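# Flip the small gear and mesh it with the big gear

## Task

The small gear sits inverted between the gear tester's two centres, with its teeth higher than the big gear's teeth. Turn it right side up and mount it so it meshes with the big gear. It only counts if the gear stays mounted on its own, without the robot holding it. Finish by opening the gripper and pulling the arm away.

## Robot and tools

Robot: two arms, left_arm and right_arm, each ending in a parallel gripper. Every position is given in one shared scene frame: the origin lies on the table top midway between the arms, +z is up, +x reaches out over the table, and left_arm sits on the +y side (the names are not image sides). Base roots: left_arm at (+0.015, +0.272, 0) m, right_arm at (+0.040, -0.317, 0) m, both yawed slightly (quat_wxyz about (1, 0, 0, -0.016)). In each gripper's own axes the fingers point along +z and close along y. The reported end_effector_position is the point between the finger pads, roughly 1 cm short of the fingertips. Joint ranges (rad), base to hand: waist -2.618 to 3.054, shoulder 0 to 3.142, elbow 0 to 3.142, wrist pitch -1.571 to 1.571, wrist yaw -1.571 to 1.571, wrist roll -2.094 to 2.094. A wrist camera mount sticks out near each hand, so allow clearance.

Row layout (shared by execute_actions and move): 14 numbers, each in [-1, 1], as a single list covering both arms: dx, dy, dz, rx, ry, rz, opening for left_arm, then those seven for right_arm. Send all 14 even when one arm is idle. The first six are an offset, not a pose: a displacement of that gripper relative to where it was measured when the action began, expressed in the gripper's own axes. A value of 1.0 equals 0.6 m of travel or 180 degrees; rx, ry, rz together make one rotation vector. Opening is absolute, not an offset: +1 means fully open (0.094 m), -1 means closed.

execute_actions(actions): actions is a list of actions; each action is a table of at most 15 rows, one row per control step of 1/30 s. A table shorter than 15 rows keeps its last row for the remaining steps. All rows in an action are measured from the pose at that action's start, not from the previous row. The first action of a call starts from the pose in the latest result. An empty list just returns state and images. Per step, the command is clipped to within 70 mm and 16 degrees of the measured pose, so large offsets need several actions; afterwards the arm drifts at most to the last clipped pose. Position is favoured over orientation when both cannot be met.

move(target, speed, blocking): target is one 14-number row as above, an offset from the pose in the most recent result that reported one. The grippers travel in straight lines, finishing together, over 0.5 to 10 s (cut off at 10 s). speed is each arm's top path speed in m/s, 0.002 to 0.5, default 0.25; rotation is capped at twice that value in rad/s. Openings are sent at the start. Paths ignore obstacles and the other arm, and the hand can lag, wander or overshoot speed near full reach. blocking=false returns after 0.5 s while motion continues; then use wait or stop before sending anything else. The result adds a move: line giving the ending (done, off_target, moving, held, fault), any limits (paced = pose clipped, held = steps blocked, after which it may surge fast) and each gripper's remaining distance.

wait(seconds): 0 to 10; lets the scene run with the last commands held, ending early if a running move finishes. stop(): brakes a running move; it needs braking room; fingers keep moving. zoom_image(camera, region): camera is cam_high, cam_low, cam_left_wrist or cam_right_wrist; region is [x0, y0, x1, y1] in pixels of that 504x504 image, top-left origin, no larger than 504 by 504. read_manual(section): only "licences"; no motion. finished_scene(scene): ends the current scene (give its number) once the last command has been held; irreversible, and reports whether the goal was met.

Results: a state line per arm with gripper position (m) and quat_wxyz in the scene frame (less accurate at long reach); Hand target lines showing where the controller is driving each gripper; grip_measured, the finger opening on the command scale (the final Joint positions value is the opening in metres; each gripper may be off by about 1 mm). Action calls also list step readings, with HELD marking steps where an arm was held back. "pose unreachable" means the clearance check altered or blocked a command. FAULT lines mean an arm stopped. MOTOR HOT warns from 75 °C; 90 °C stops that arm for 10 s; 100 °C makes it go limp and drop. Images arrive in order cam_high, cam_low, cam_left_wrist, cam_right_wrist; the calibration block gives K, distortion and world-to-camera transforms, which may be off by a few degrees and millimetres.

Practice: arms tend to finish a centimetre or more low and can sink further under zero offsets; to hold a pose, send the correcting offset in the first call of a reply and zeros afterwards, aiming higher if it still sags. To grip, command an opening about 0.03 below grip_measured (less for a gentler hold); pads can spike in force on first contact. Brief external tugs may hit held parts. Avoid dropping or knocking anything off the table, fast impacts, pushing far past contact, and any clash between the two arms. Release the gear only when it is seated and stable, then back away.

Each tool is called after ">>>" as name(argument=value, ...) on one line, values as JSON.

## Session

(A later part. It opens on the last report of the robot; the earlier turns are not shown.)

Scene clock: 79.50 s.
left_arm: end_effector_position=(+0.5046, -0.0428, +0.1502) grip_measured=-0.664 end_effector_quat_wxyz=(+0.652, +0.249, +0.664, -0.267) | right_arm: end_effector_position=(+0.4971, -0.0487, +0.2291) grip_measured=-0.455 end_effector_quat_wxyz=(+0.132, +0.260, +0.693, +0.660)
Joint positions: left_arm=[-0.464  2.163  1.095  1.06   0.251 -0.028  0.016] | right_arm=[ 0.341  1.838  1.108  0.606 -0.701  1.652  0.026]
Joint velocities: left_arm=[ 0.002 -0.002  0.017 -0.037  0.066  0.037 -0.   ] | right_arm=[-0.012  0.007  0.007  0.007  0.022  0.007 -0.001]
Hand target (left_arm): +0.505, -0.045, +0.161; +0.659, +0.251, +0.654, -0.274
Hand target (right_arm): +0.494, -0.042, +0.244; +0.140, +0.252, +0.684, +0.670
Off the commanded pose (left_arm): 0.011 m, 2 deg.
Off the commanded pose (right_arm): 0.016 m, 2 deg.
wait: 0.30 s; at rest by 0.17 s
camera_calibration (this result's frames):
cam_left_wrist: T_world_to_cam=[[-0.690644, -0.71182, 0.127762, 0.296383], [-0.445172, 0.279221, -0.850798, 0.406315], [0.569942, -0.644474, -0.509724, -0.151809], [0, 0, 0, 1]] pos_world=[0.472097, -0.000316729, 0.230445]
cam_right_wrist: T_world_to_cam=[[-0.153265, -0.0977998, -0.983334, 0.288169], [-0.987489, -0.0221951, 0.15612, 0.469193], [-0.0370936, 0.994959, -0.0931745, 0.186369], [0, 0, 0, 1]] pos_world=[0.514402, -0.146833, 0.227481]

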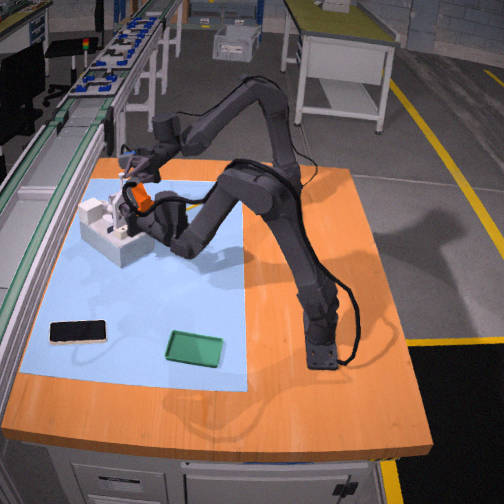

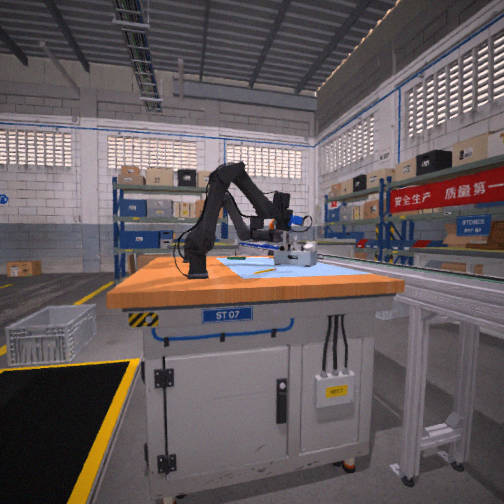

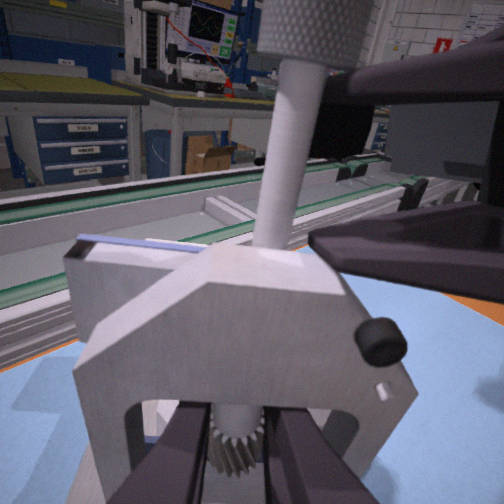

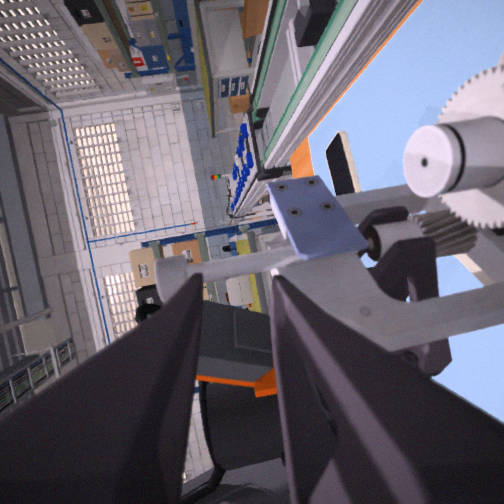

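>>> execute_actions(actions=[[[-0.015,-0.002,0.003,0.003,-0.008,0,-0.85,0.014,0.023,0.004,-0.01,0,-0.005,-0.47],[-0.015,-0.002,0.003,0.003,-0.008,0,-0.85,0.014,0.023,0.004,-0.01,0,-0.005,-0.48],[-0.015,-0.002,0.003,0.003,-0.008,0,-0.85,0.014,0.023,0.004,-0.01,0,-0.005,-0.49],[-0.015,-0.002,0.003,0.003,-0.008,0,-0.85,0.014,0.023,0.004,-0.01,0,-0.005,-0.5],[-0.015,-0.002,0.003,0.003,-0.008,0,-0.85,0.014,0.023,0.004,-0.01,0,-0.005,-0.51],[-0.015,-0.002,0.003,0.003,-0.008,0,-0.85,0.014,0.023,0.004,-0.01,0,-0.005,-0.52],[-0.015,-0.002,0.003,0.003,-0.008,0,-0.85,0.014,0.023,0.004,-0.01,0,-0.005,-0.53],[-0.015,-0.002,0.003,0.003,-0.008,0,-0.85,0.014,0.023,0.004,-0.01,0,-0.005,-0.54],[-0.015,-0.002,0.003,0.003,-0.008,0,-0.85,0.014,0.023,0.004,-0.01,0,-0.005,-0.55],[-0.015,-0.002,0.003,0.003,-0.008,0,-0.85,0.014,0.023,0.004,-0.01,0,-0.005,-0.56],[-0.015,-0.002,0.003,0.003,-0.008,0,-0.85,0.014,0.023,0.004,-0.01,0,-0.005,-0.57],[-0.015,-0.002,0.003,0.003,-0.008,0,-0.85,0.014,0.023,0.004,-0.01,0,-0.005,-0.58]],[[-0.008,0,0.003,0,-0.004,0,-0.85,0.014,0.023,0.004,-0.01,0,-0.005,-0.59],[-0.008,0,0.003,0,-0.004,0,-0.85,0.014,0.023,0.004,-0.01,0,-0.005,-0.6],[-0.008,0,0.003,0,-0.004,0,-0.85,0.014,0.023,0.004,-0.01,0,-0.005,-0.61],[-0.008,0,0.003,0,-0.004,0,-0.85,0.014,0.023,0.004,-0.01,0,-0.005,-0.62],[-0.008,0,0.003,0,-0.004,0,-0.85,0.014,0.023,0.004,-0.01,0,-0.005,-0.63],[-0.008,0,0.003,0,-0.004,0,-0.85,0.014,0.023,0.004,-0.01,0,-0.005,-0.64],[-0.008,0,0.003,0,-0.004,0,-0.85,0.014,0.023,0.004,-0.01,0,-0.005,-0.65],[-0.008,0,0.003,0,-0.004,0,-0.85,0.014,0.023,0.004,-0.01,0,-0.005,-0.66],[-0.008,0,0.003,0,-0.004,0,-0.85,0.014,0.023,0.004,-0.01,0,-0.005,-0.67],[-0.008,0,0.003,0,-0.004,0,-0.85,0.014,0.023,0.004,-0.01,0,-0.005,-0.68],[-0.008,0,0.003,0,-0.004,0,-0.85,0.014,0.023,0.004,-0.01,0,-0.005,-0.7],[-0.008,0,0.003,0,-0.004,0,-0.85,0.014,0.023,0.004,-0.01,0,-0.005,-0.72]]])

>>> zoom_image(camera="cam_right_wrist", region=[300, 150, 504, 320])

Scene clock: 81.40 s.
left_arm: end_effector_position=(+0.5046, -0.0428, +0.1502) grip_measured=-0.664 end_effector_quat_wxyz=(+0.652, +0.249, +0.665, -0.268) | right_arm: end_effector_position=(+0.4997, -0.0499, +0.2300) grip_measured=-0.717 end_effector_quat_wxyz=(+0.133, +0.270, +0.688, +0.661)
Joint positions: left_arm=[-0.464  2.163  1.095  1.06   0.251 -0.03   0.016] | right_arm=[ 0.342  1.838  1.108  0.612 -0.683  1.671  0.013]
Joint velocities: left_arm=[ 0.002 -0.007  0.007 -0.022 -0.081  0.007 -0.001] | right_arm=[ 0.007 -0.012  0.002  0.022 -0.022 -0.081 -0.001]
Hand target (left_arm): +0.506, -0.044, +0.155; +0.656, +0.247, +0.661, -0.269
Hand target (right_arm): +0.495, -0.043, +0.244; +0.139, +0.257, +0.683, +0.670
Off the commanded pose (left_arm): 0.005 m, 1 deg.
Off the commanded pose (right_arm): 0.016 m, 2 deg.
Step readings (end_effector_position; steps 1 to 15: 1st action; 16 to 30: 2nd action):
0: left_arm (+0.5046, -0.0428, +0.1502) | right_arm (+0.4971, -0.0487, +0.2291)
1: left_arm (+0.5046, -0.0428, +0.1502) | right_arm (+0.4971, -0.0487, +0.2291)
2: left_arm (+0.5046, -0.0428, +0.1502) | right_arm (+0.4971, -0.0487, +0.2290)
4: left_arm (+0.5046, -0.0428, +0.1502) | right_arm (+0.4972, -0.0488, +0.2286)
8: left_arm (+0.5046, -0.0428, +0.1502) | right_arm (+0.4973, -0.0489, +0.2281)
15: left_arm (+0.5046, -0.0428, +0.1502) | right_arm (+0.4979, -0.0492, +0.2289)
16: left_arm (+0.5046, -0.0428, +0.1502) | right_arm (+0.4980, -0.0493, +0.2289)
17: left_arm (+0.5046, -0.0428, +0.1502) | right_arm (+0.4982, -0.0494, +0.2290)
19: left_arm (+0.5046, -0.0428, +0.1502) | right_arm (+0.4987, -0.0496, +0.2292)
23: left_arm (+0.5046, -0.0428, +0.1502) | right_arm (+0.4993, -0.0500, +0.2295)
30: end_effector_position above
camera_calibration (this result's frames):
cam_left_wrist: T_world_to_cam=[[-0.690467, -0.71165, 0.129653, 0.296017], [-0.446279, 0.278026, -0.850609, 0.406795], [0.569289, -0.645179, -0.509562, -0.151534], [0, 0, 0, 1]] pos_world=[0.472201, -0.000204979, 0.230428]
cam_right_wrist: T_world_to_cam=[[-0.16409, -0.085608, -0.982724, 0.295235], [-0.98625, -0.00559934, 0.165166, 0.469629], [-0.0196422, 0.996313, -0.0835121, 0.176823], [0, 0, 0, 1]] pos_world=[0.515089, -0.148267, 0.227334]

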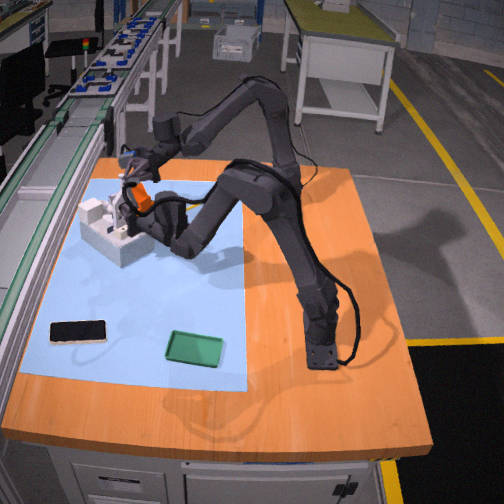

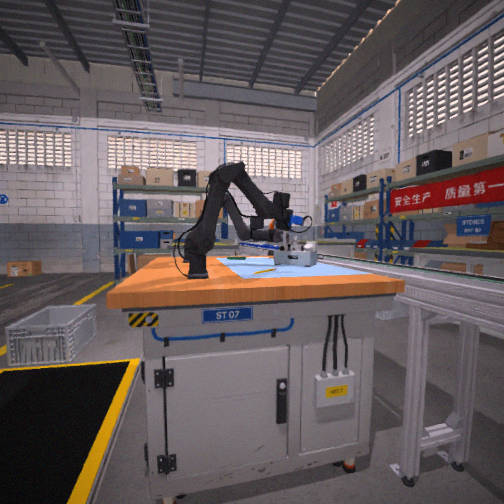

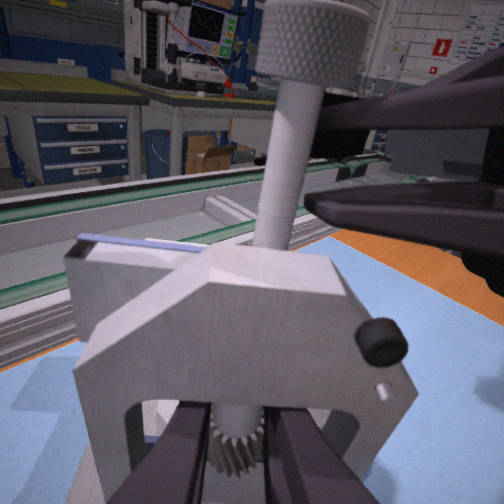

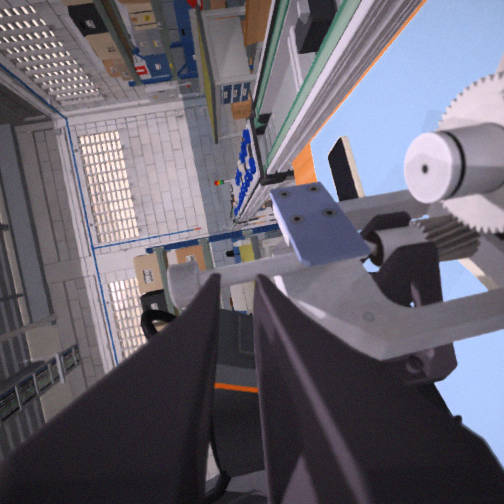

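Region (300, 150, 504, 320) of cam_right_wrist's 504x504 image, scaled by 2.471, with more detail than that image has.

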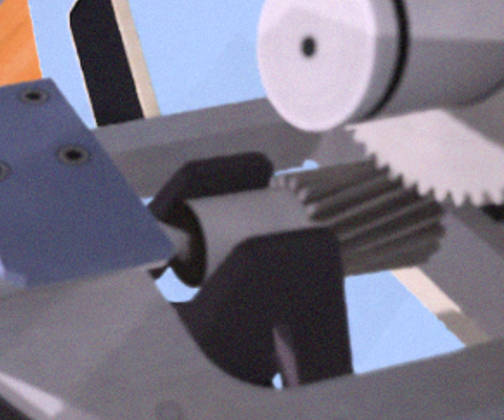

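>>> execute_actions(actions=[[[0,0,0.003,0,0,0,-0.85,0,0.02,-0.01,0,0,0,-1],[0.003,0,0.003,0,0,0,-0.85,0,0.02,-0.02,0,0,0,-1],[0.006,0,0.003,0,0,0,-0.85,0,0.02,-0.03,0,0,0,-1],[0.008,0,0.003,0,0,0,-0.85,0,0.02,-0.04,0,0,0,-1]],[[0.003,0,0.003,0,0,0,-0.85,0,0.02,0,0,0,0,-1]]])

>>> zoom_image(camera="cam_right_wrist", region=[250, 100, 504, 320])

Scene clock: 82.73 s.
left_arm: end_effector_position=(+0.5048, -0.0429, +0.1498) grip_measured=-0.664 end_effector_quat_wxyz=(+0.653, +0.249, +0.663, -0.268) | right_arm: end_effector_position=(+0.4918, -0.0665, +0.2303) grip_measured=-0.977 end_effector_quat_wxyz=(+0.118, +0.287, +0.694, +0.650)
Joint positions: left_arm=[-0.464  2.168  1.095  1.07   0.251 -0.03   0.016] | right_arm=[ 0.307  1.781  1.081  0.529 -0.715  1.671  0.001]
Joint velocities: left_arm=[ 0.012 -0.017  0.007 -0.022 -0.022 -0.051 -0.   ] | right_arm=[-0.027 -0.012 -0.007  0.037  0.007  0.037  0.   ]
Hand target (left_arm): +0.506, -0.044, +0.148; +0.653, +0.249, +0.663, -0.268
Hand target (right_arm): +0.495, -0.067, +0.250; +0.131, +0.275, +0.688, +0.659
Off the commanded pose (left_arm): 0.003 m, 0 deg.
Off the commanded pose (right_arm): 0.021 m, 2 deg.
Step readings (end_effector_position; steps 1 to 15: 1st action; 16 to 30: 2nd action):
0: left_arm (+0.5046, -0.0428, +0.1502) | right_arm (+0.4997, -0.0499, +0.2300)
1: left_arm (+0.5046, -0.0428, +0.1502) | right_arm (+0.4996, -0.0499, +0.2293)
2: left_arm (+0.5046, -0.0428, +0.1502) | right_arm (+0.4990, -0.0501, +0.2292)
4: left_arm (+0.5047, -0.0428, +0.1496) | right_arm (+0.4965, -0.0530, +0.2289)
8: left_arm (+0.5048, -0.0429, +0.1498) | right_arm (+0.4936, -0.0641, +0.2360)
15: left_arm (+0.5048, -0.0429, +0.1498) | right_arm (+0.4931, -0.0662, +0.2387)
16: left_arm (+0.5048, -0.0429, +0.1498) | right_arm (+0.4930, -0.0662, +0.2379)
17: left_arm (+0.5048, -0.0429, +0.1498) | right_arm (+0.4928, -0.0662, +0.2368)
19: left_arm (+0.5048, -0.0429, +0.1498) | right_arm (+0.4924, -0.0663, +0.2341)
23: left_arm (+0.5048, -0.0429, +0.1498) | right_arm (+0.4921, -0.0664, +0.2316)
30: end_effector_position above
camera_calibration (this result's frames):
cam_left_wrist: T_world_to_cam=[[-0.691029, -0.711345, 0.128326, 0.296606], [-0.442567, 0.27601, -0.853202, 0.404994], [0.571502, -0.64638, -0.505548, -0.15363], [0, 0, 0, 1]] pos_world=[0.472, -0.000095926, 0.229812]
cam_right_wrist: T_world_to_cam=[[-0.214945, -0.0952071, -0.971974, 0.314682], [-0.97642, 0.000518233, 0.215877, 0.445675], [-0.0200494, 0.995457, -0.0930735, 0.195628], [0, 0, 0, 1]] pos_world=[0.506728, -0.165011, 0.22786]

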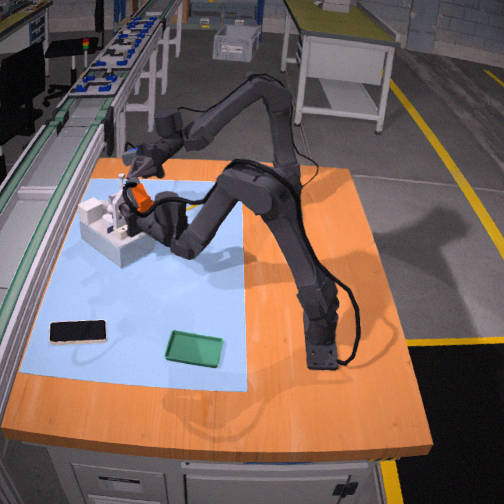

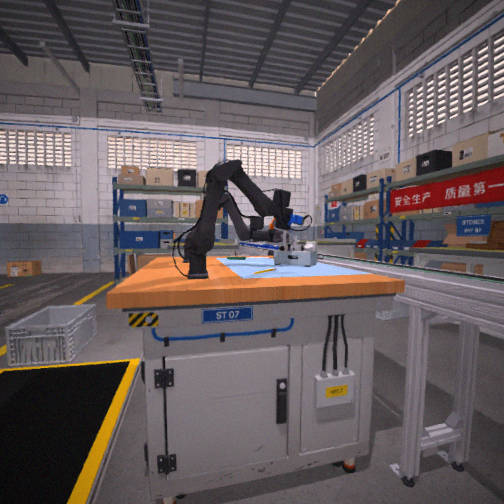

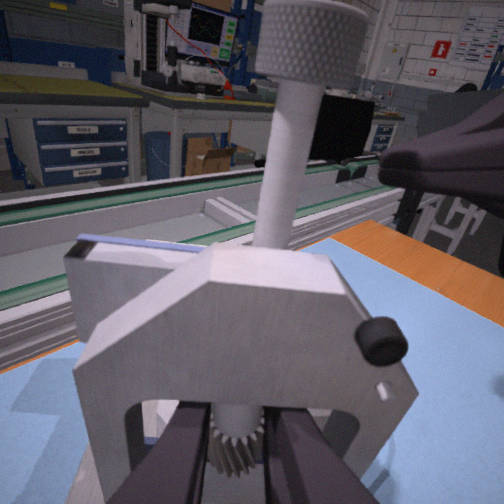

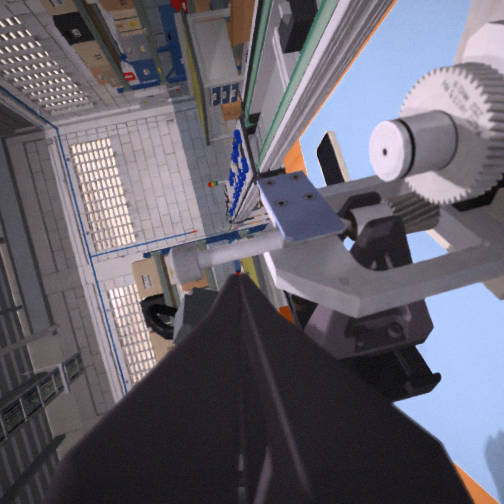

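Region (250, 100, 504, 320) of cam_right_wrist's 504x504 image, scaled by 1.984, with more detail than that image has; it fills the top 437 rows of this view, and the rest is white.

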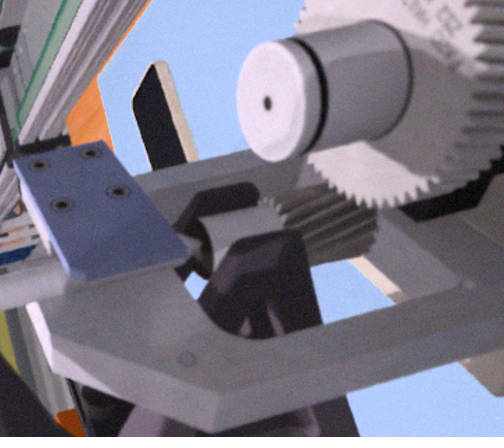

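>>> move(target=[0,0,0.003,0,0,0,-0.85,-0.007,-0.182,-0.1,0.1215,0.026,-0.547,-1], speed=0.3)

Scene clock: 87.10 s.
left_arm: end_effector_position=(+0.5048, -0.0429, +0.1498) grip_measured=-0.664 end_effector_quat_wxyz=(+0.653, +0.249, +0.663, -0.268) | right_arm: end_effector_position=(+0.4390, -0.1214, +0.1218) grip_measured=-0.977 end_effector_quat_wxyz=(+0.478, -0.334, +0.781, +0.221)
Joint positions: left_arm=[-0.464  2.168  1.095  1.07   0.251 -0.03   0.016] | right_arm=[ 0.286  1.629  0.776  0.316 -0.516 -0.256  0.001]
Joint velocities: left_arm=[-0.007 -0.012 -0.002  0.051  0.022 -0.037  0.001] | right_arm=[-0.002  0.002 -0.002 -0.037  0.007 -0.037 -0.001]
Hand target (left_arm): +0.506, -0.044, +0.150; +0.653, +0.249, +0.663, -0.268
Hand target (right_arm): +0.437, -0.119, +0.131; +0.491, -0.343, +0.771, +0.218
Off the commanded pose (left_arm): 0.002 m, 0 deg.
Off the commanded pose (right_arm): 0.010 m, 2 deg.
move: done
camera_calibration (this result's frames):
cam_left_wrist: T_world_to_cam=[[-0.691029, -0.711345, 0.128326, 0.296606], [-0.442567, 0.27601, -0.853202, 0.404994], [0.571502, -0.64638, -0.505548, -0.15363], [0, 0, 0, 1]] pos_world=[0.472, -0.000095926, 0.229812]
cam_right_wrist: T_world_to_cam=[[0.713793, -0.695933, 0.0785882, -0.415904], [-0.5751, -0.646472, -0.501333, 0.250144], [0.399699, 0.312652, -0.861678, 0.0655633], [0, 0, 0, 1]] pos_world=[0.414521, -0.148229, 0.214585]

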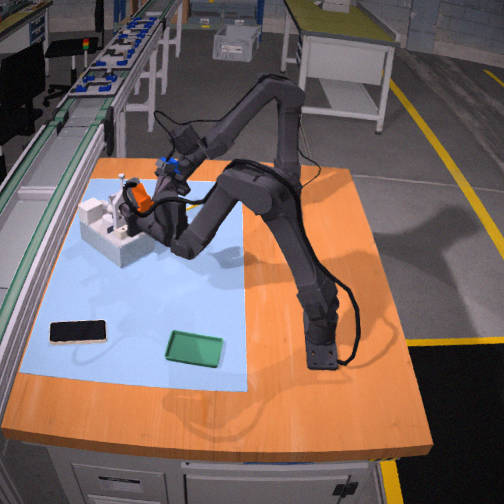

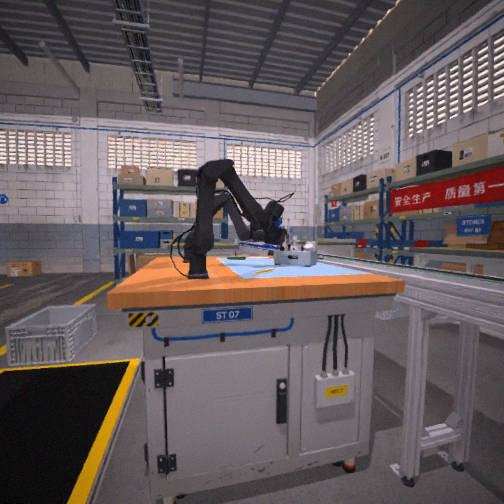

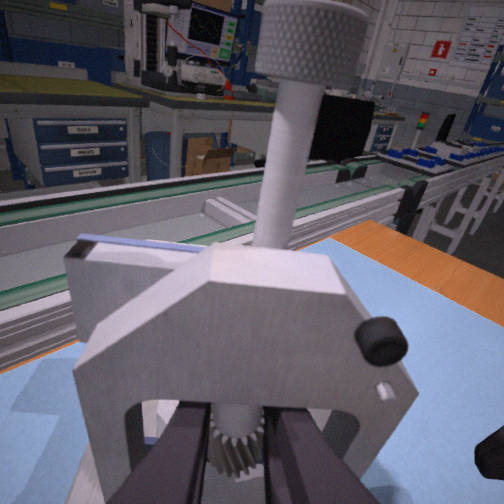

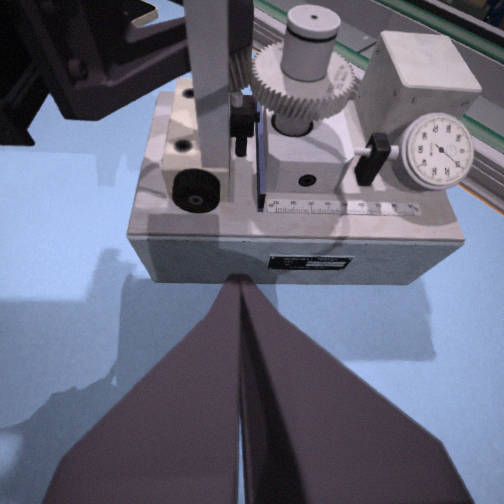

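>>> move(target=[0,0,0.003,0,0,0,-0.85,-0.012,-0.004,0.085,0,-0.01,0,-1], speed=0.1)

Scene clock: 88.57 s.
left_arm: end_effector_position=(+0.5048, -0.0429, +0.1498) grip_measured=-0.664 end_effector_quat_wxyz=(+0.653, +0.249, +0.663, -0.268) | right_arm: end_effector_position=(+0.4651, -0.0946, +0.0924) grip_measured=-0.977 end_effector_quat_wxyz=(+0.475, -0.328, +0.785, +0.226)
Joint positions: left_arm=[-0.464  2.168  1.095  1.07   0.251 -0.03   0.016] | right_arm=[ 0.343  1.821  0.857  0.439 -0.468 -0.208  0.001]
Joint velocities: left_arm=[ 0.002  0.007 -0.012  0.051 -0.022 -0.037 -0.001] | right_arm=[ 0.007 -0.012 -0.012 -0.022  0.007  0.037  0.   ]
Hand target (left_arm): +0.506, -0.044, +0.150; +0.653, +0.249, +0.663, -0.268
Hand target (right_arm): +0.473, -0.087, +0.106; +0.490, -0.330, +0.774, +0.228
Off the commanded pose (left_arm): 0.002 m, 0 deg.
Off the commanded pose (right_arm): 0.017 m, 2 deg.
move: off_target (right_arm)
camera_calibration (this result's frames):
cam_left_wrist: T_world_to_cam=[[-0.691029, -0.711345, 0.128326, 0.296606], [-0.442567, 0.27601, -0.853202, 0.404994], [0.571502, -0.64638, -0.505548, -0.15363], [0, 0, 0, 1]] pos_world=[0.472, -0.000095926, 0.229812]
cam_right_wrist: T_world_to_cam=[[0.710679, -0.700675, 0.0631663, -0.411226], [-0.585622, -0.638949, -0.49879, 0.273111], [0.389849, 0.317488, -0.864418, 0.026702], [0, 0, 0, 1]] pos_world=[0.44178, -0.122109, 0.185282]

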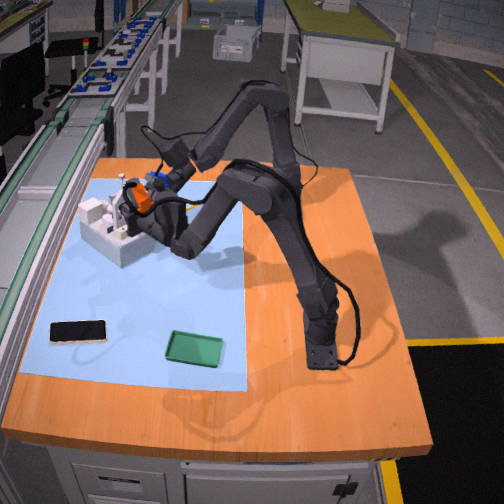

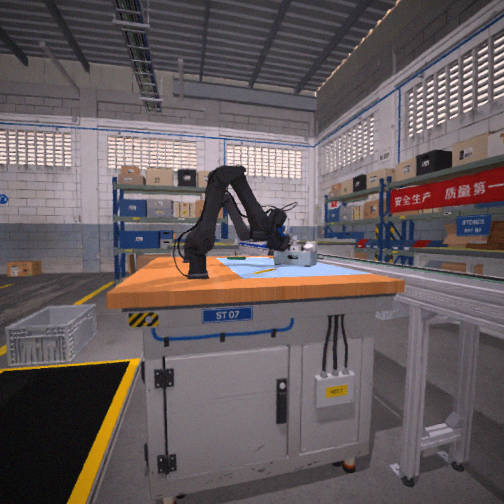

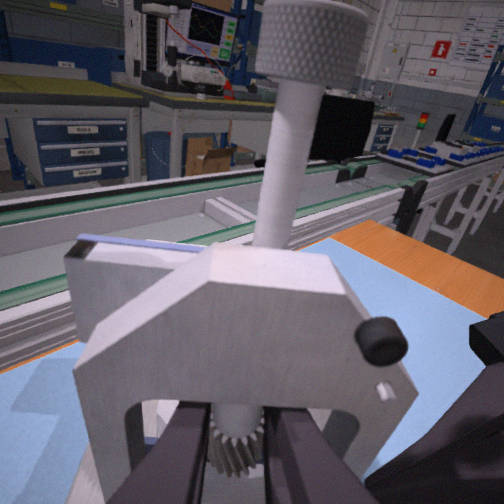

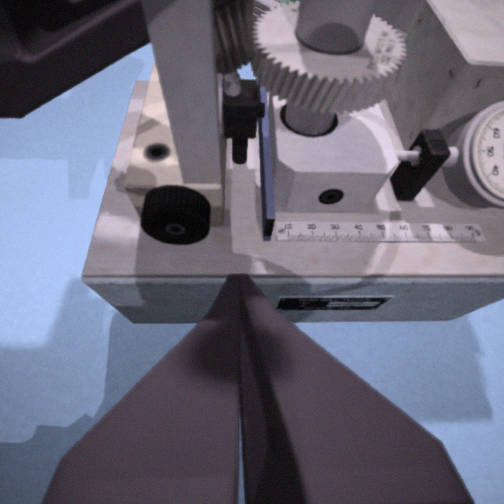

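>>> execute_actions(actions=[[[0,0,0.003,0,0,0,-0.85,-0.03,0,0.011,0,-0.012,0,-1],[0,0,0.003,0,0,0,-0.85,-0.032,0,0.016,0,-0.012,0,-1],[0,0,0.003,0,0,0,-0.85,-0.034,0,0.021,0,-0.012,0,-1],[0,0,0.003,0,0,0,-0.85,-0.036,0,0.026,0,-0.012,0,-1],[0,0,0.003,0,0,0,-0.85,-0.038,0,0.031,0,-0.012,0,-1],[0,0,0.003,0,0,0,-0.85,-0.04,0,0.036,0,-0.012,0,-1],[0,0,0.003,0,0,0,-0.85,-0.042,0,0.040,0,-0.012,0,-1],[0,0,0.003,0,0,0,-0.85,-0.044,0,0.044,0,-0.012,0,-1]]])

>>> wait(seconds=0.3)

Scene clock: 89.57 s.
left_arm: end_effector_position=(+0.5048, -0.0428, +0.1498) grip_measured=-0.664 end_effector_quat_wxyz=(+0.653, +0.248, +0.663, -0.268) | right_arm: end_effector_position=(+0.4726, -0.0891, +0.0927) grip_measured=-0.977 end_effector_quat_wxyz=(+0.465, -0.317, +0.793, +0.233)
Joint positions: left_arm=[-0.464  2.168  1.095  1.07   0.25  -0.03   0.016] | right_arm=[ 0.351  1.846  0.908  0.399 -0.462 -0.175  0.001]
Joint velocities: left_arm=[ 0.002 -0.017 -0.007 -0.095 -0.037  0.007 -0.   ] | right_arm=[ 0.007 -0.017  0.002 -0.022  0.007 -0.081 -0.001]
Hand target (left_arm): +0.506, -0.044, +0.150; +0.653, +0.249, +0.663, -0.268
Hand target (right_arm): +0.487, -0.070, +0.105; +0.489, -0.323, +0.776, +0.233
Off the commanded pose (left_arm): 0.002 m, 0 deg.
Off the commanded pose (right_arm): 0.029 m, 4 deg.
Step readings (end_effector_position):
0: left_arm (+0.5048, -0.0429, +0.1498) | right_arm (+0.4652, -0.0947, +0.0925)
1: left_arm (+0.5048, -0.0429, +0.1498) | right_arm (+0.4653, -0.0946, +0.0926)
2: left_arm (+0.5048, -0.0429, +0.1498) | right_arm (+0.4658, -0.0943, +0.0926)
4: left_arm (+0.5048, -0.0429, +0.1498) | right_arm (+0.4692, -0.0919, +0.0926)
8: left_arm (+0.5049, -0.0428, +0.1498) | right_arm (+0.4727, -0.0892, +0.0934)
15: end_effector_position above
camera_calibration (this result's frames):
cam_left_wrist: T_world_to_cam=[[-0.690757, -0.711609, 0.128325, 0.296526], [-0.442672, 0.275842, -0.853202, 0.405046], [0.571748, -0.646161, -0.505548, -0.153739], [0, 0, 0, 1]] pos_world=[0.47203, -0.0000586634, 0.229812]
cam_right_wrist: T_world_to_cam=[[0.704067, -0.709506, 0.029845, -0.407212], [-0.609877, -0.625662, -0.486413, 0.292672], [0.363786, 0.324265, -0.873219, 0.0360283], [0, 0, 0, 1]] pos_world=[0.452092, -0.117489, 0.185973]

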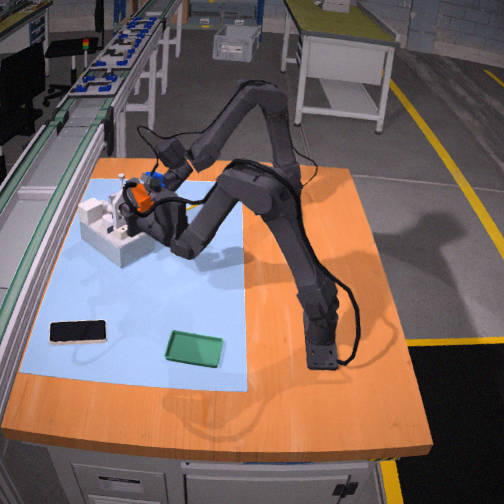

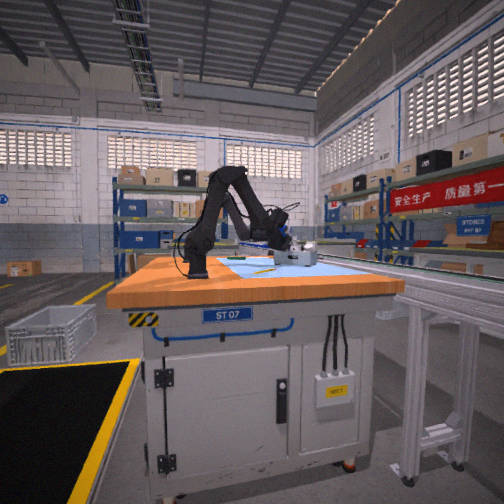

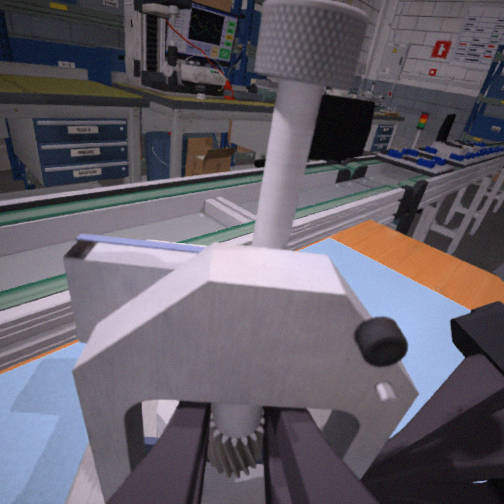

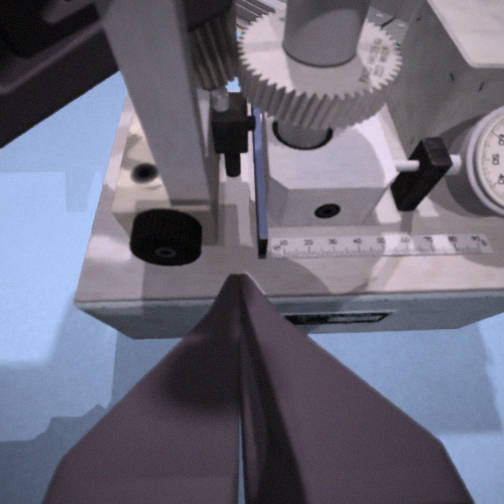

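Scene clock: 89.87 s.
left_arm: end_effector_position=(+0.5048, -0.0428, +0.1498) grip_measured=-0.664 end_effector_quat_wxyz=(+0.653, +0.248, +0.663, -0.268) | right_arm: end_effector_position=(+0.4726, -0.0890, +0.0928) grip_measured=-0.977 end_effector_quat_wxyz=(+0.464, -0.316, +0.794, +0.234)
Joint positions: left_arm=[-0.464  2.168  1.095  1.07   0.25  -0.03   0.016] | right_arm=[ 0.351  1.846  0.909  0.398 -0.463 -0.173  0.001]
Joint velocities: left_arm=[-0.002 -0.007 -0.022  0.007 -0.051 -0.007 -0.002] | right_arm=[ 0.002  0.002 -0.002 -0.051  0.007  0.022  0.001]
Hand target (left_arm): +0.506, -0.044, +0.150; +0.653, +0.249, +0.663, -0.268
Hand target (right_arm): +0.487, -0.070, +0.105; +0.489, -0.323, +0.776, +0.233
Off the commanded pose (left_arm): 0.002 m, 0 deg.
Off the commanded pose (right_arm): 0.029 m, 4 deg.
wait: 0.30 s; at rest by 0.17 s
camera_calibration (this result's frames):
cam_left_wrist: T_world_to_cam=[[-0.690757, -0.711609, 0.128325, 0.296526], [-0.442672, 0.275842, -0.853202, 0.405046], [0.571748, -0.646161, -0.505548, -0.153739], [0, 0, 0, 1]] pos_world=[0.47203, -0.0000586634, 0.229812]
cam_right_wrist: T_world_to_cam=[[0.703726, -0.709926, 0.0278099, -0.406872], [-0.611042, -0.624749, -0.486123, 0.293385], [0.362486, 0.325105, -0.873448, 0.0367798], [0, 0, 0, 1]] pos_world=[0.452265, -0.117514, 0.186062]

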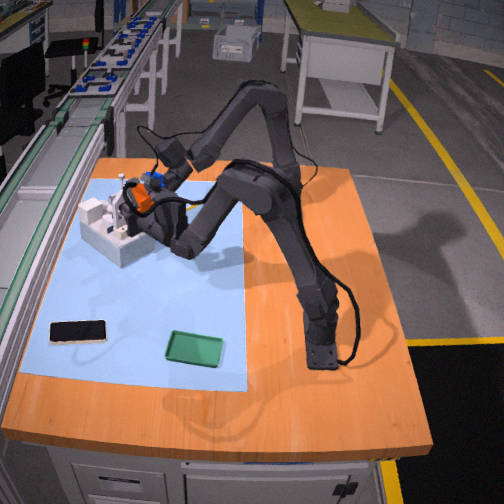

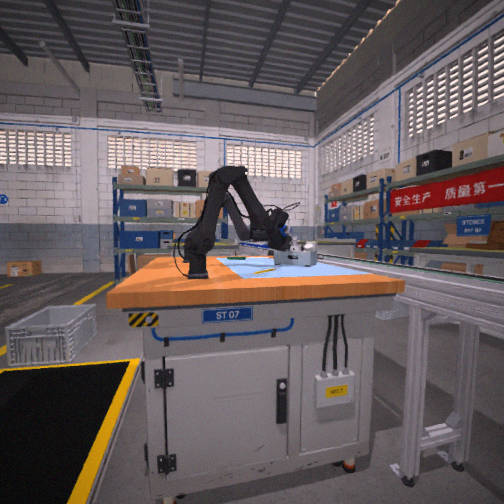

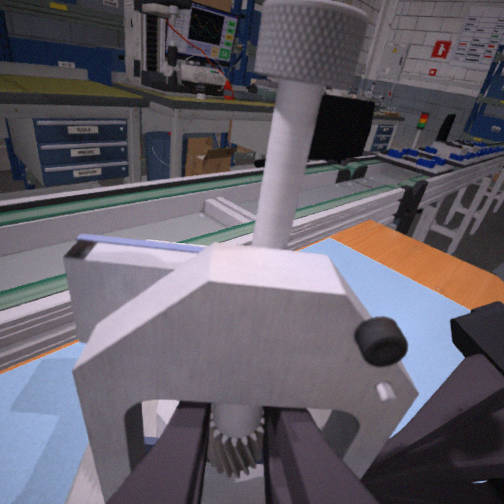

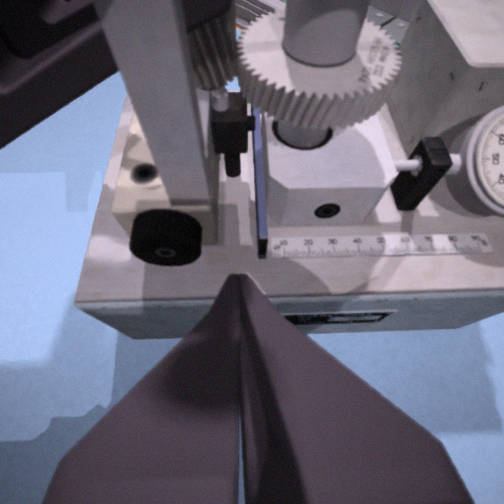

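>>> execute_actions(actions=[[[0,0,0.003,0,0,0,-0.85, 0,0,-0.03,0,0,0,-1]]])

Scene clock: 90.97 s.
left_arm: end_effector_position=(+0.5048, -0.0429, +0.1498) grip_measured=-0.664 end_effector_quat_wxyz=(+0.653, +0.249, +0.663, -0.268) | right_arm: end_effector_position=(+0.4643, -0.0963, +0.0951) grip_measured=-0.977 end_effector_quat_wxyz=(+0.460, -0.315, +0.797, +0.233)
Joint positions: left_arm=[-0.464  2.168  1.095  1.07   0.251 -0.03   0.016] | right_arm=[ 0.339  1.805  0.877  0.376 -0.469 -0.178  0.001]
Joint velocities: left_arm=[-0.022  0.002 -0.002  0.066  0.022 -0.051  0.001] | right_arm=[ 0.002 -0.012 -0.022 -0.037 -0.022 -0.022 -0.001]
Hand target (left_arm): +0.506, -0.044, +0.150; +0.653, +0.248, +0.663, -0.268
Hand target (right_arm): +0.462, -0.101, +0.101; +0.464, -0.316, +0.794, +0.234
Off the commanded pose (left_arm): 0.002 m, 0 deg.
Off the commanded pose (right_arm): 0.008 m, 1 deg.
Step readings (end_effector_position):
0: left_arm (+0.5048, -0.0428, +0.1498) | right_arm (+0.4726, -0.0890, +0.0928)
1: left_arm (+0.5048, -0.0429, +0.1498) | right_arm (+0.4718, -0.0908, +0.0940)
2: left_arm (+0.5048, -0.0429, +0.1498) | right_arm (+0.4696, -0.0926, +0.0943)
4: left_arm (+0.5048, -0.0429, +0.1498) | right_arm (+0.4660, -0.0952, +0.0951)
8: left_arm (+0.5048, -0.0429, +0.1498) | right_arm (+0.4649, -0.0962, +0.0960)
15: end_effector_position above
camera_calibration (this result's frames):
cam_left_wrist: T_world_to_cam=[[-0.691029, -0.711345, 0.128326, 0.296606], [-0.442567, 0.27601, -0.853202, 0.404994], [0.571502, -0.64638, -0.505548, -0.15363], [0, 0, 0, 1]] pos_world=[0.472, -0.000095926, 0.229812]
cam_right_wrist: T_world_to_cam=[[0.701769, -0.71201, 0.023699, -0.405146], [-0.617573, -0.6246, -0.477995, 0.287145], [0.35514, 0.320806, -0.878043, 0.0476706], [0, 0, 0, 1]] pos_world=[0.444722, -0.124411, 0.188712]

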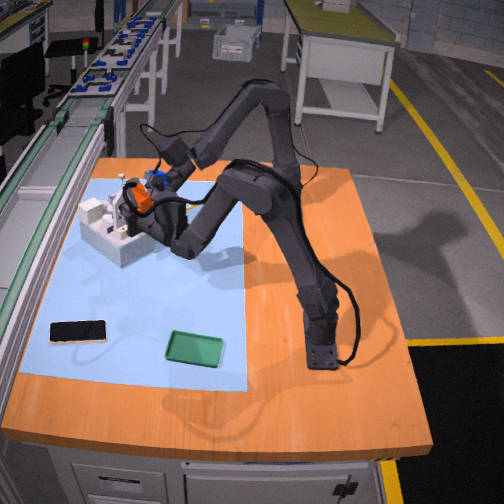

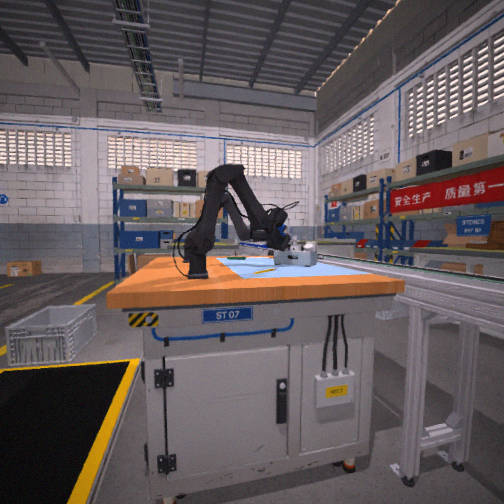

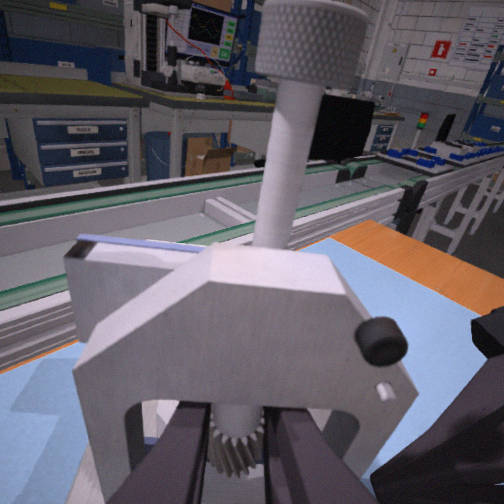

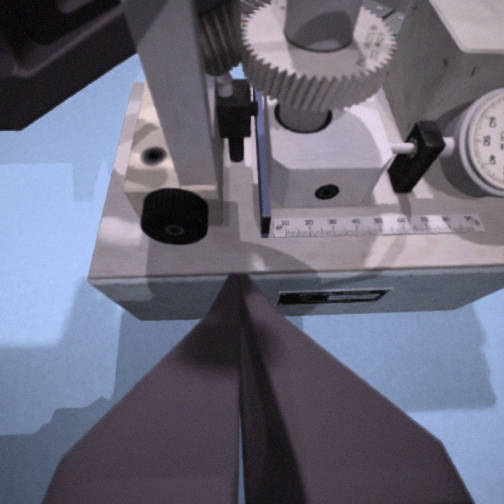

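>>> execute_actions(actions=[[[0,0,0.004,0,0,0,-0.85, 0,0,0,0,0,0,-1],[0,0,0.006,0,0,0,-0.85, 0,0,0,0,0,0,-1],[0,0,0.008,0,0,0,-0.85, 0,0,0,0,0,0,-1],[0,0,0.010,0,0,0,-0.85, 0,0,0,0,0,0,-1],[0,0,0.012,0,0,0,-0.85, 0,0,0,0,0,0,-1],[0,0,0.014,0,0,0,-0.85, 0,0,0,0,0,0,-1],[0,0,0.016,0,0,0,-0.85, 0,0,0,0,0,0,-1]]])

>>> zoom_image(camera="cam_right_wrist", region=[150, 0, 350, 200])

Scene clock: 92.77 s.
left_arm: end_effector_position=(+0.5057, -0.0452, +0.1499) grip_measured=-0.664 end_effector_quat_wxyz=(+0.654, +0.251, +0.661, -0.270) | right_arm: end_effector_position=(+0.4641, -0.0963, +0.0950) grip_measured=-0.977 end_effector_quat_wxyz=(+0.460, -0.315, +0.797, +0.233)
Joint positions: left_arm=[-0.466  2.175  1.106  1.07   0.257 -0.029  0.016] | right_arm=[ 0.339  1.805  0.877  0.375 -0.47  -0.179  0.001]
Joint velocities: left_arm=[-0.002 -0.007 -0.022 -0.095  0.037 -0.051  0.002] | right_arm=[ 0.002 -0.002 -0.007  0.022 -0.022 -0.007  0.001]
Hand target (left_arm): +0.511, -0.049, +0.150; +0.653, +0.249, +0.663, -0.268
Hand target (right_arm): +0.464, -0.096, +0.095; +0.460, -0.315, +0.797, +0.233
Off the commanded pose (left_arm): 0.007 m, 0 deg.
Off the commanded pose (right_arm): 0.000 m, 0 deg.
Step readings (end_effector_position):
0: left_arm (+0.5048, -0.0429, +0.1498) | right_arm (+0.4641, -0.0963, +0.0950)
1: left_arm (+0.5048, -0.0429, +0.1498) | right_arm (+0.4641, -0.0963, +0.0950)
2: left_arm (+0.5048, -0.0429, +0.1498) | right_arm (+0.4641, -0.0963, +0.0950)
4: left_arm (+0.5048, -0.0429, +0.1498) | right_arm (+0.4641, -0.0963, +0.0950)
8: left_arm (+0.5063, -0.0438, +0.1500) | right_arm (+0.4641, -0.0963, +0.0950)
15: end_effector_position above
camera_calibration (this result's frames):
cam_left_wrist: T_world_to_cam=[[-0.696305, -0.706466, 0.126749, 0.298651], [-0.437931, 0.278259, -0.854861, 0.404159], [0.568661, -0.650752, -0.503137, -0.154739], [0, 0, 0, 1]] pos_world=[0.472941, -0.00217093, 0.229791]
cam_right_wrist: T_world_to_cam=[[0.70214, -0.711651, 0.0235115, -0.405155], [-0.617514, -0.625037, -0.477499, 0.286898], [0.354508, 0.320753, -0.878317, 0.0479075], [0, 0, 0, 1]] pos_world=[0.444655, -0.124374, 0.188597]

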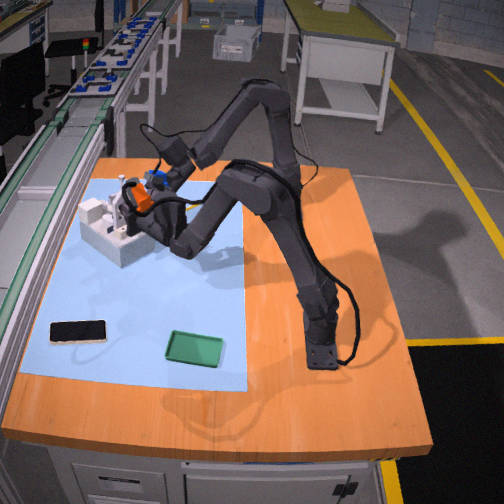

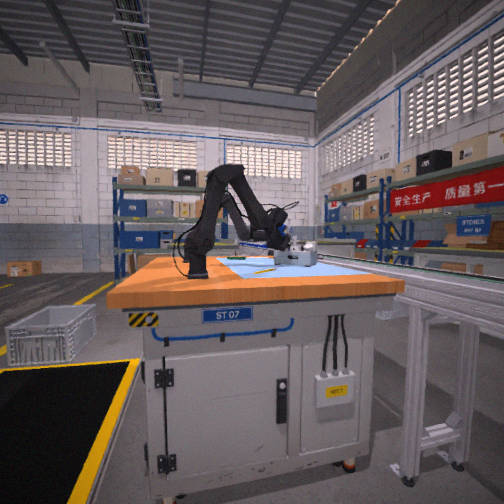

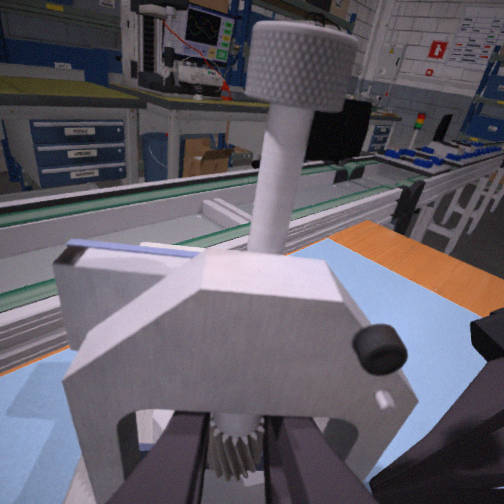

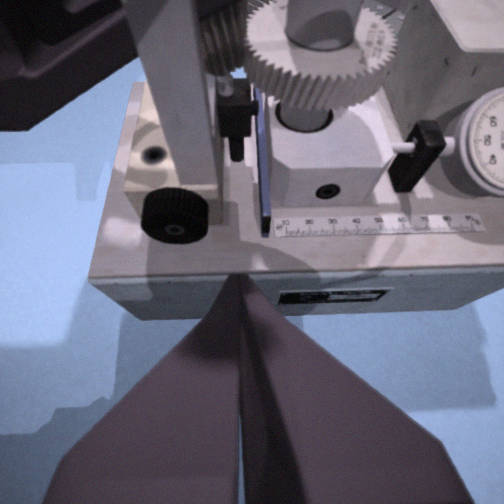

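Region (150, 0, 350, 200) of cam_right_wrist's 504x504 image, scaled by 2.520, with more detail than that image has.

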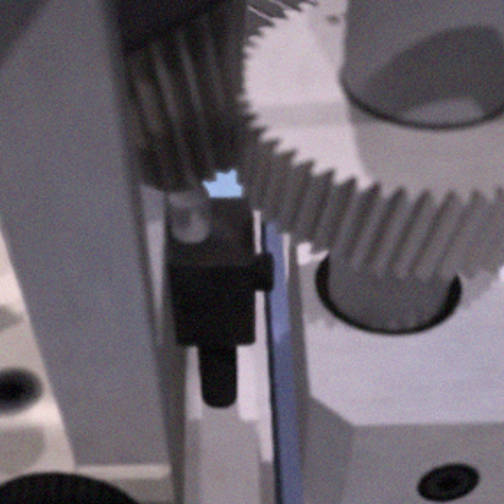

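>>> execute_actions(actions=[[[0,0,0.006,0,0,0,-0.75, 0,0,0,0,0,0,-1],[0,0,0.005,0,0,0,-0.70, 0,0,0,0,0,0,-1],[0,0,0.004,0,0,0,-0.68, 0,0,0,0,0,0,-1],[0,0,0.003,0,0,0,-0.67, 0,0,0,0,0,0,-1],[0,0,0.003,0,0,0,-0.665, 0,0,0,0,0,0,-1],[0,0,0.003,0,0,0,-0.66, 0,0,0,0,0,0,-1],[0,0,0.003,0,0,0,-0.655, 0,0,0,0,0,0,-1],[0,0,0.003,0,0,0,-0.65, 0,0,0,0,0,0,-1],[0,0,0.003,0,0,0,-0.64, 0,0,0,0,0,0,-1],[0,0,0.003,0,0,0,-0.63, 0,0,0,0,0,0,-1]]])

>>> zoom_image(camera="cam_right_wrist", region=[150, 0, 350, 200])

Scene clock: 93.57 s.
left_arm: end_effector_position=(+0.5056, -0.0453, +0.1500) grip_measured=-0.628 end_effector_quat_wxyz=(+0.654, +0.251, +0.661, -0.270) | right_arm: end_effector_position=(+0.4641, -0.0963, +0.0950) grip_measured=-0.977 end_effector_quat_wxyz=(+0.460, -0.315, +0.797, +0.233)
Joint positions: left_arm=[-0.466  2.175  1.106  1.07   0.257 -0.029  0.017] | right_arm=[ 0.339  1.805  0.877  0.375 -0.47  -0.179  0.001]
Joint velocities: left_arm=[-0.007 -0.017  0.012 -0.007 -0.051 -0.037 -0.001] | right_arm=[-0.002 -0.017  0.012  0.007 -0.051  0.022 -0.001]
Hand target (left_arm): +0.507, -0.046, +0.150; +0.654, +0.251, +0.661, -0.270
Hand target (right_arm): +0.464, -0.096, +0.095; +0.460, -0.315, +0.797, +0.233
Off the commanded pose (left_arm): 0.002 m, 0 deg.
Off the commanded pose (right_arm): 0.000 m, 0 deg.
Step readings (end_effector_position):
0: left_arm (+0.5057, -0.0452, +0.1499) | right_arm (+0.4641, -0.0963, +0.0950)
1: left_arm (+0.5057, -0.0452, +0.1499) | right_arm (+0.4641, -0.0963, +0.0950)
2: left_arm (+0.5056, -0.0453, +0.1499) | right_arm (+0.4641, -0.0963, +0.0950)
4: left_arm (+0.5056, -0.0453, +0.1499) | right_arm (+0.4641, -0.0963, +0.0950)
8: left_arm (+0.5056, -0.0453, +0.1500) | right_arm (+0.4641, -0.0963, +0.0950)
15: end_effector_position above
camera_calibration (this result's frames):
cam_left_wrist: T_world_to_cam=[[-0.696617, -0.706177, 0.126644, 0.298759], [-0.437539, 0.278271, -0.855059, 0.404063], [0.568581, -0.65106, -0.502828, -0.154719], [0, 0, 0, 1]] pos_world=[0.472884, -0.0021934, 0.229864]
cam_right_wrist: T_world_to_cam=[[0.70214, -0.711651, 0.0235115, -0.405155], [-0.617514, -0.625037, -0.477499, 0.286898], [0.354508, 0.320753, -0.878317, 0.0479075], [0, 0, 0, 1]] pos_world=[0.444655, -0.124374, 0.188597]

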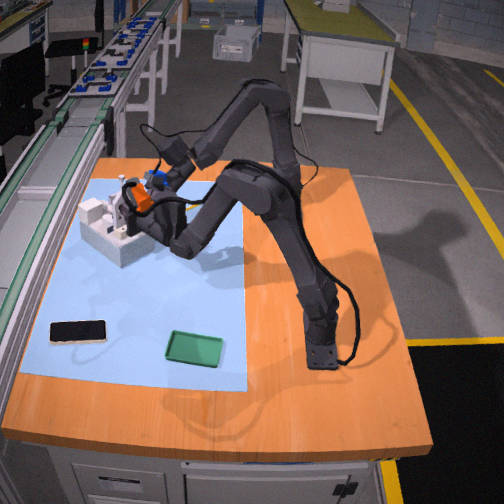

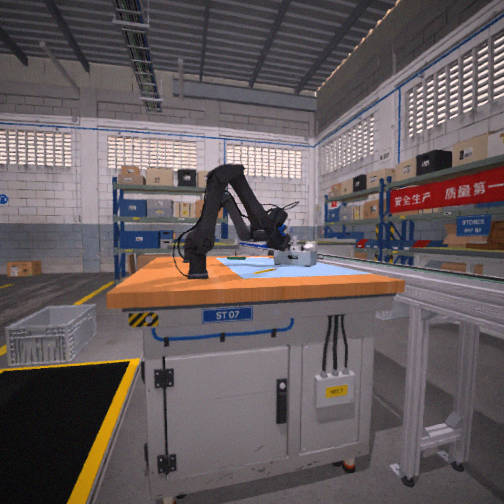

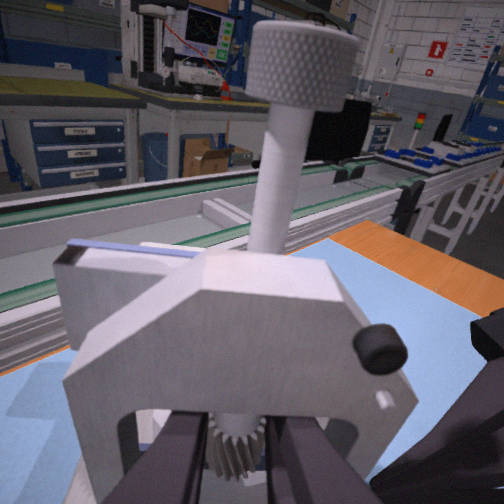

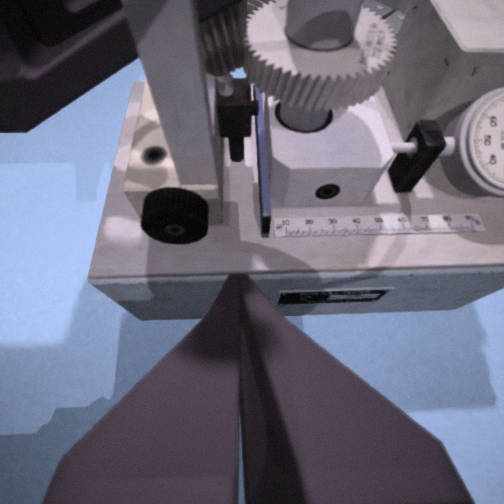

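Region (150, 0, 350, 200) of cam_right_wrist's 504x504 image, scaled by 2.520, with more detail than that image has.

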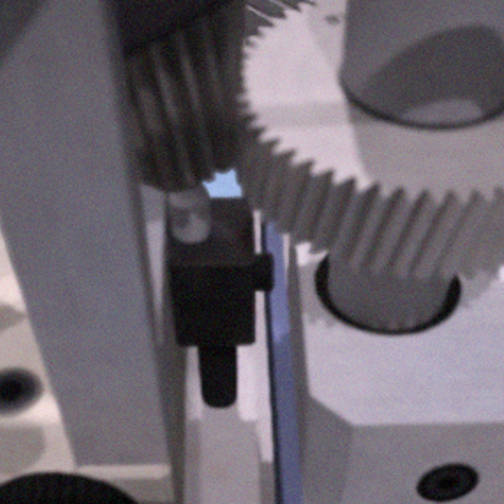

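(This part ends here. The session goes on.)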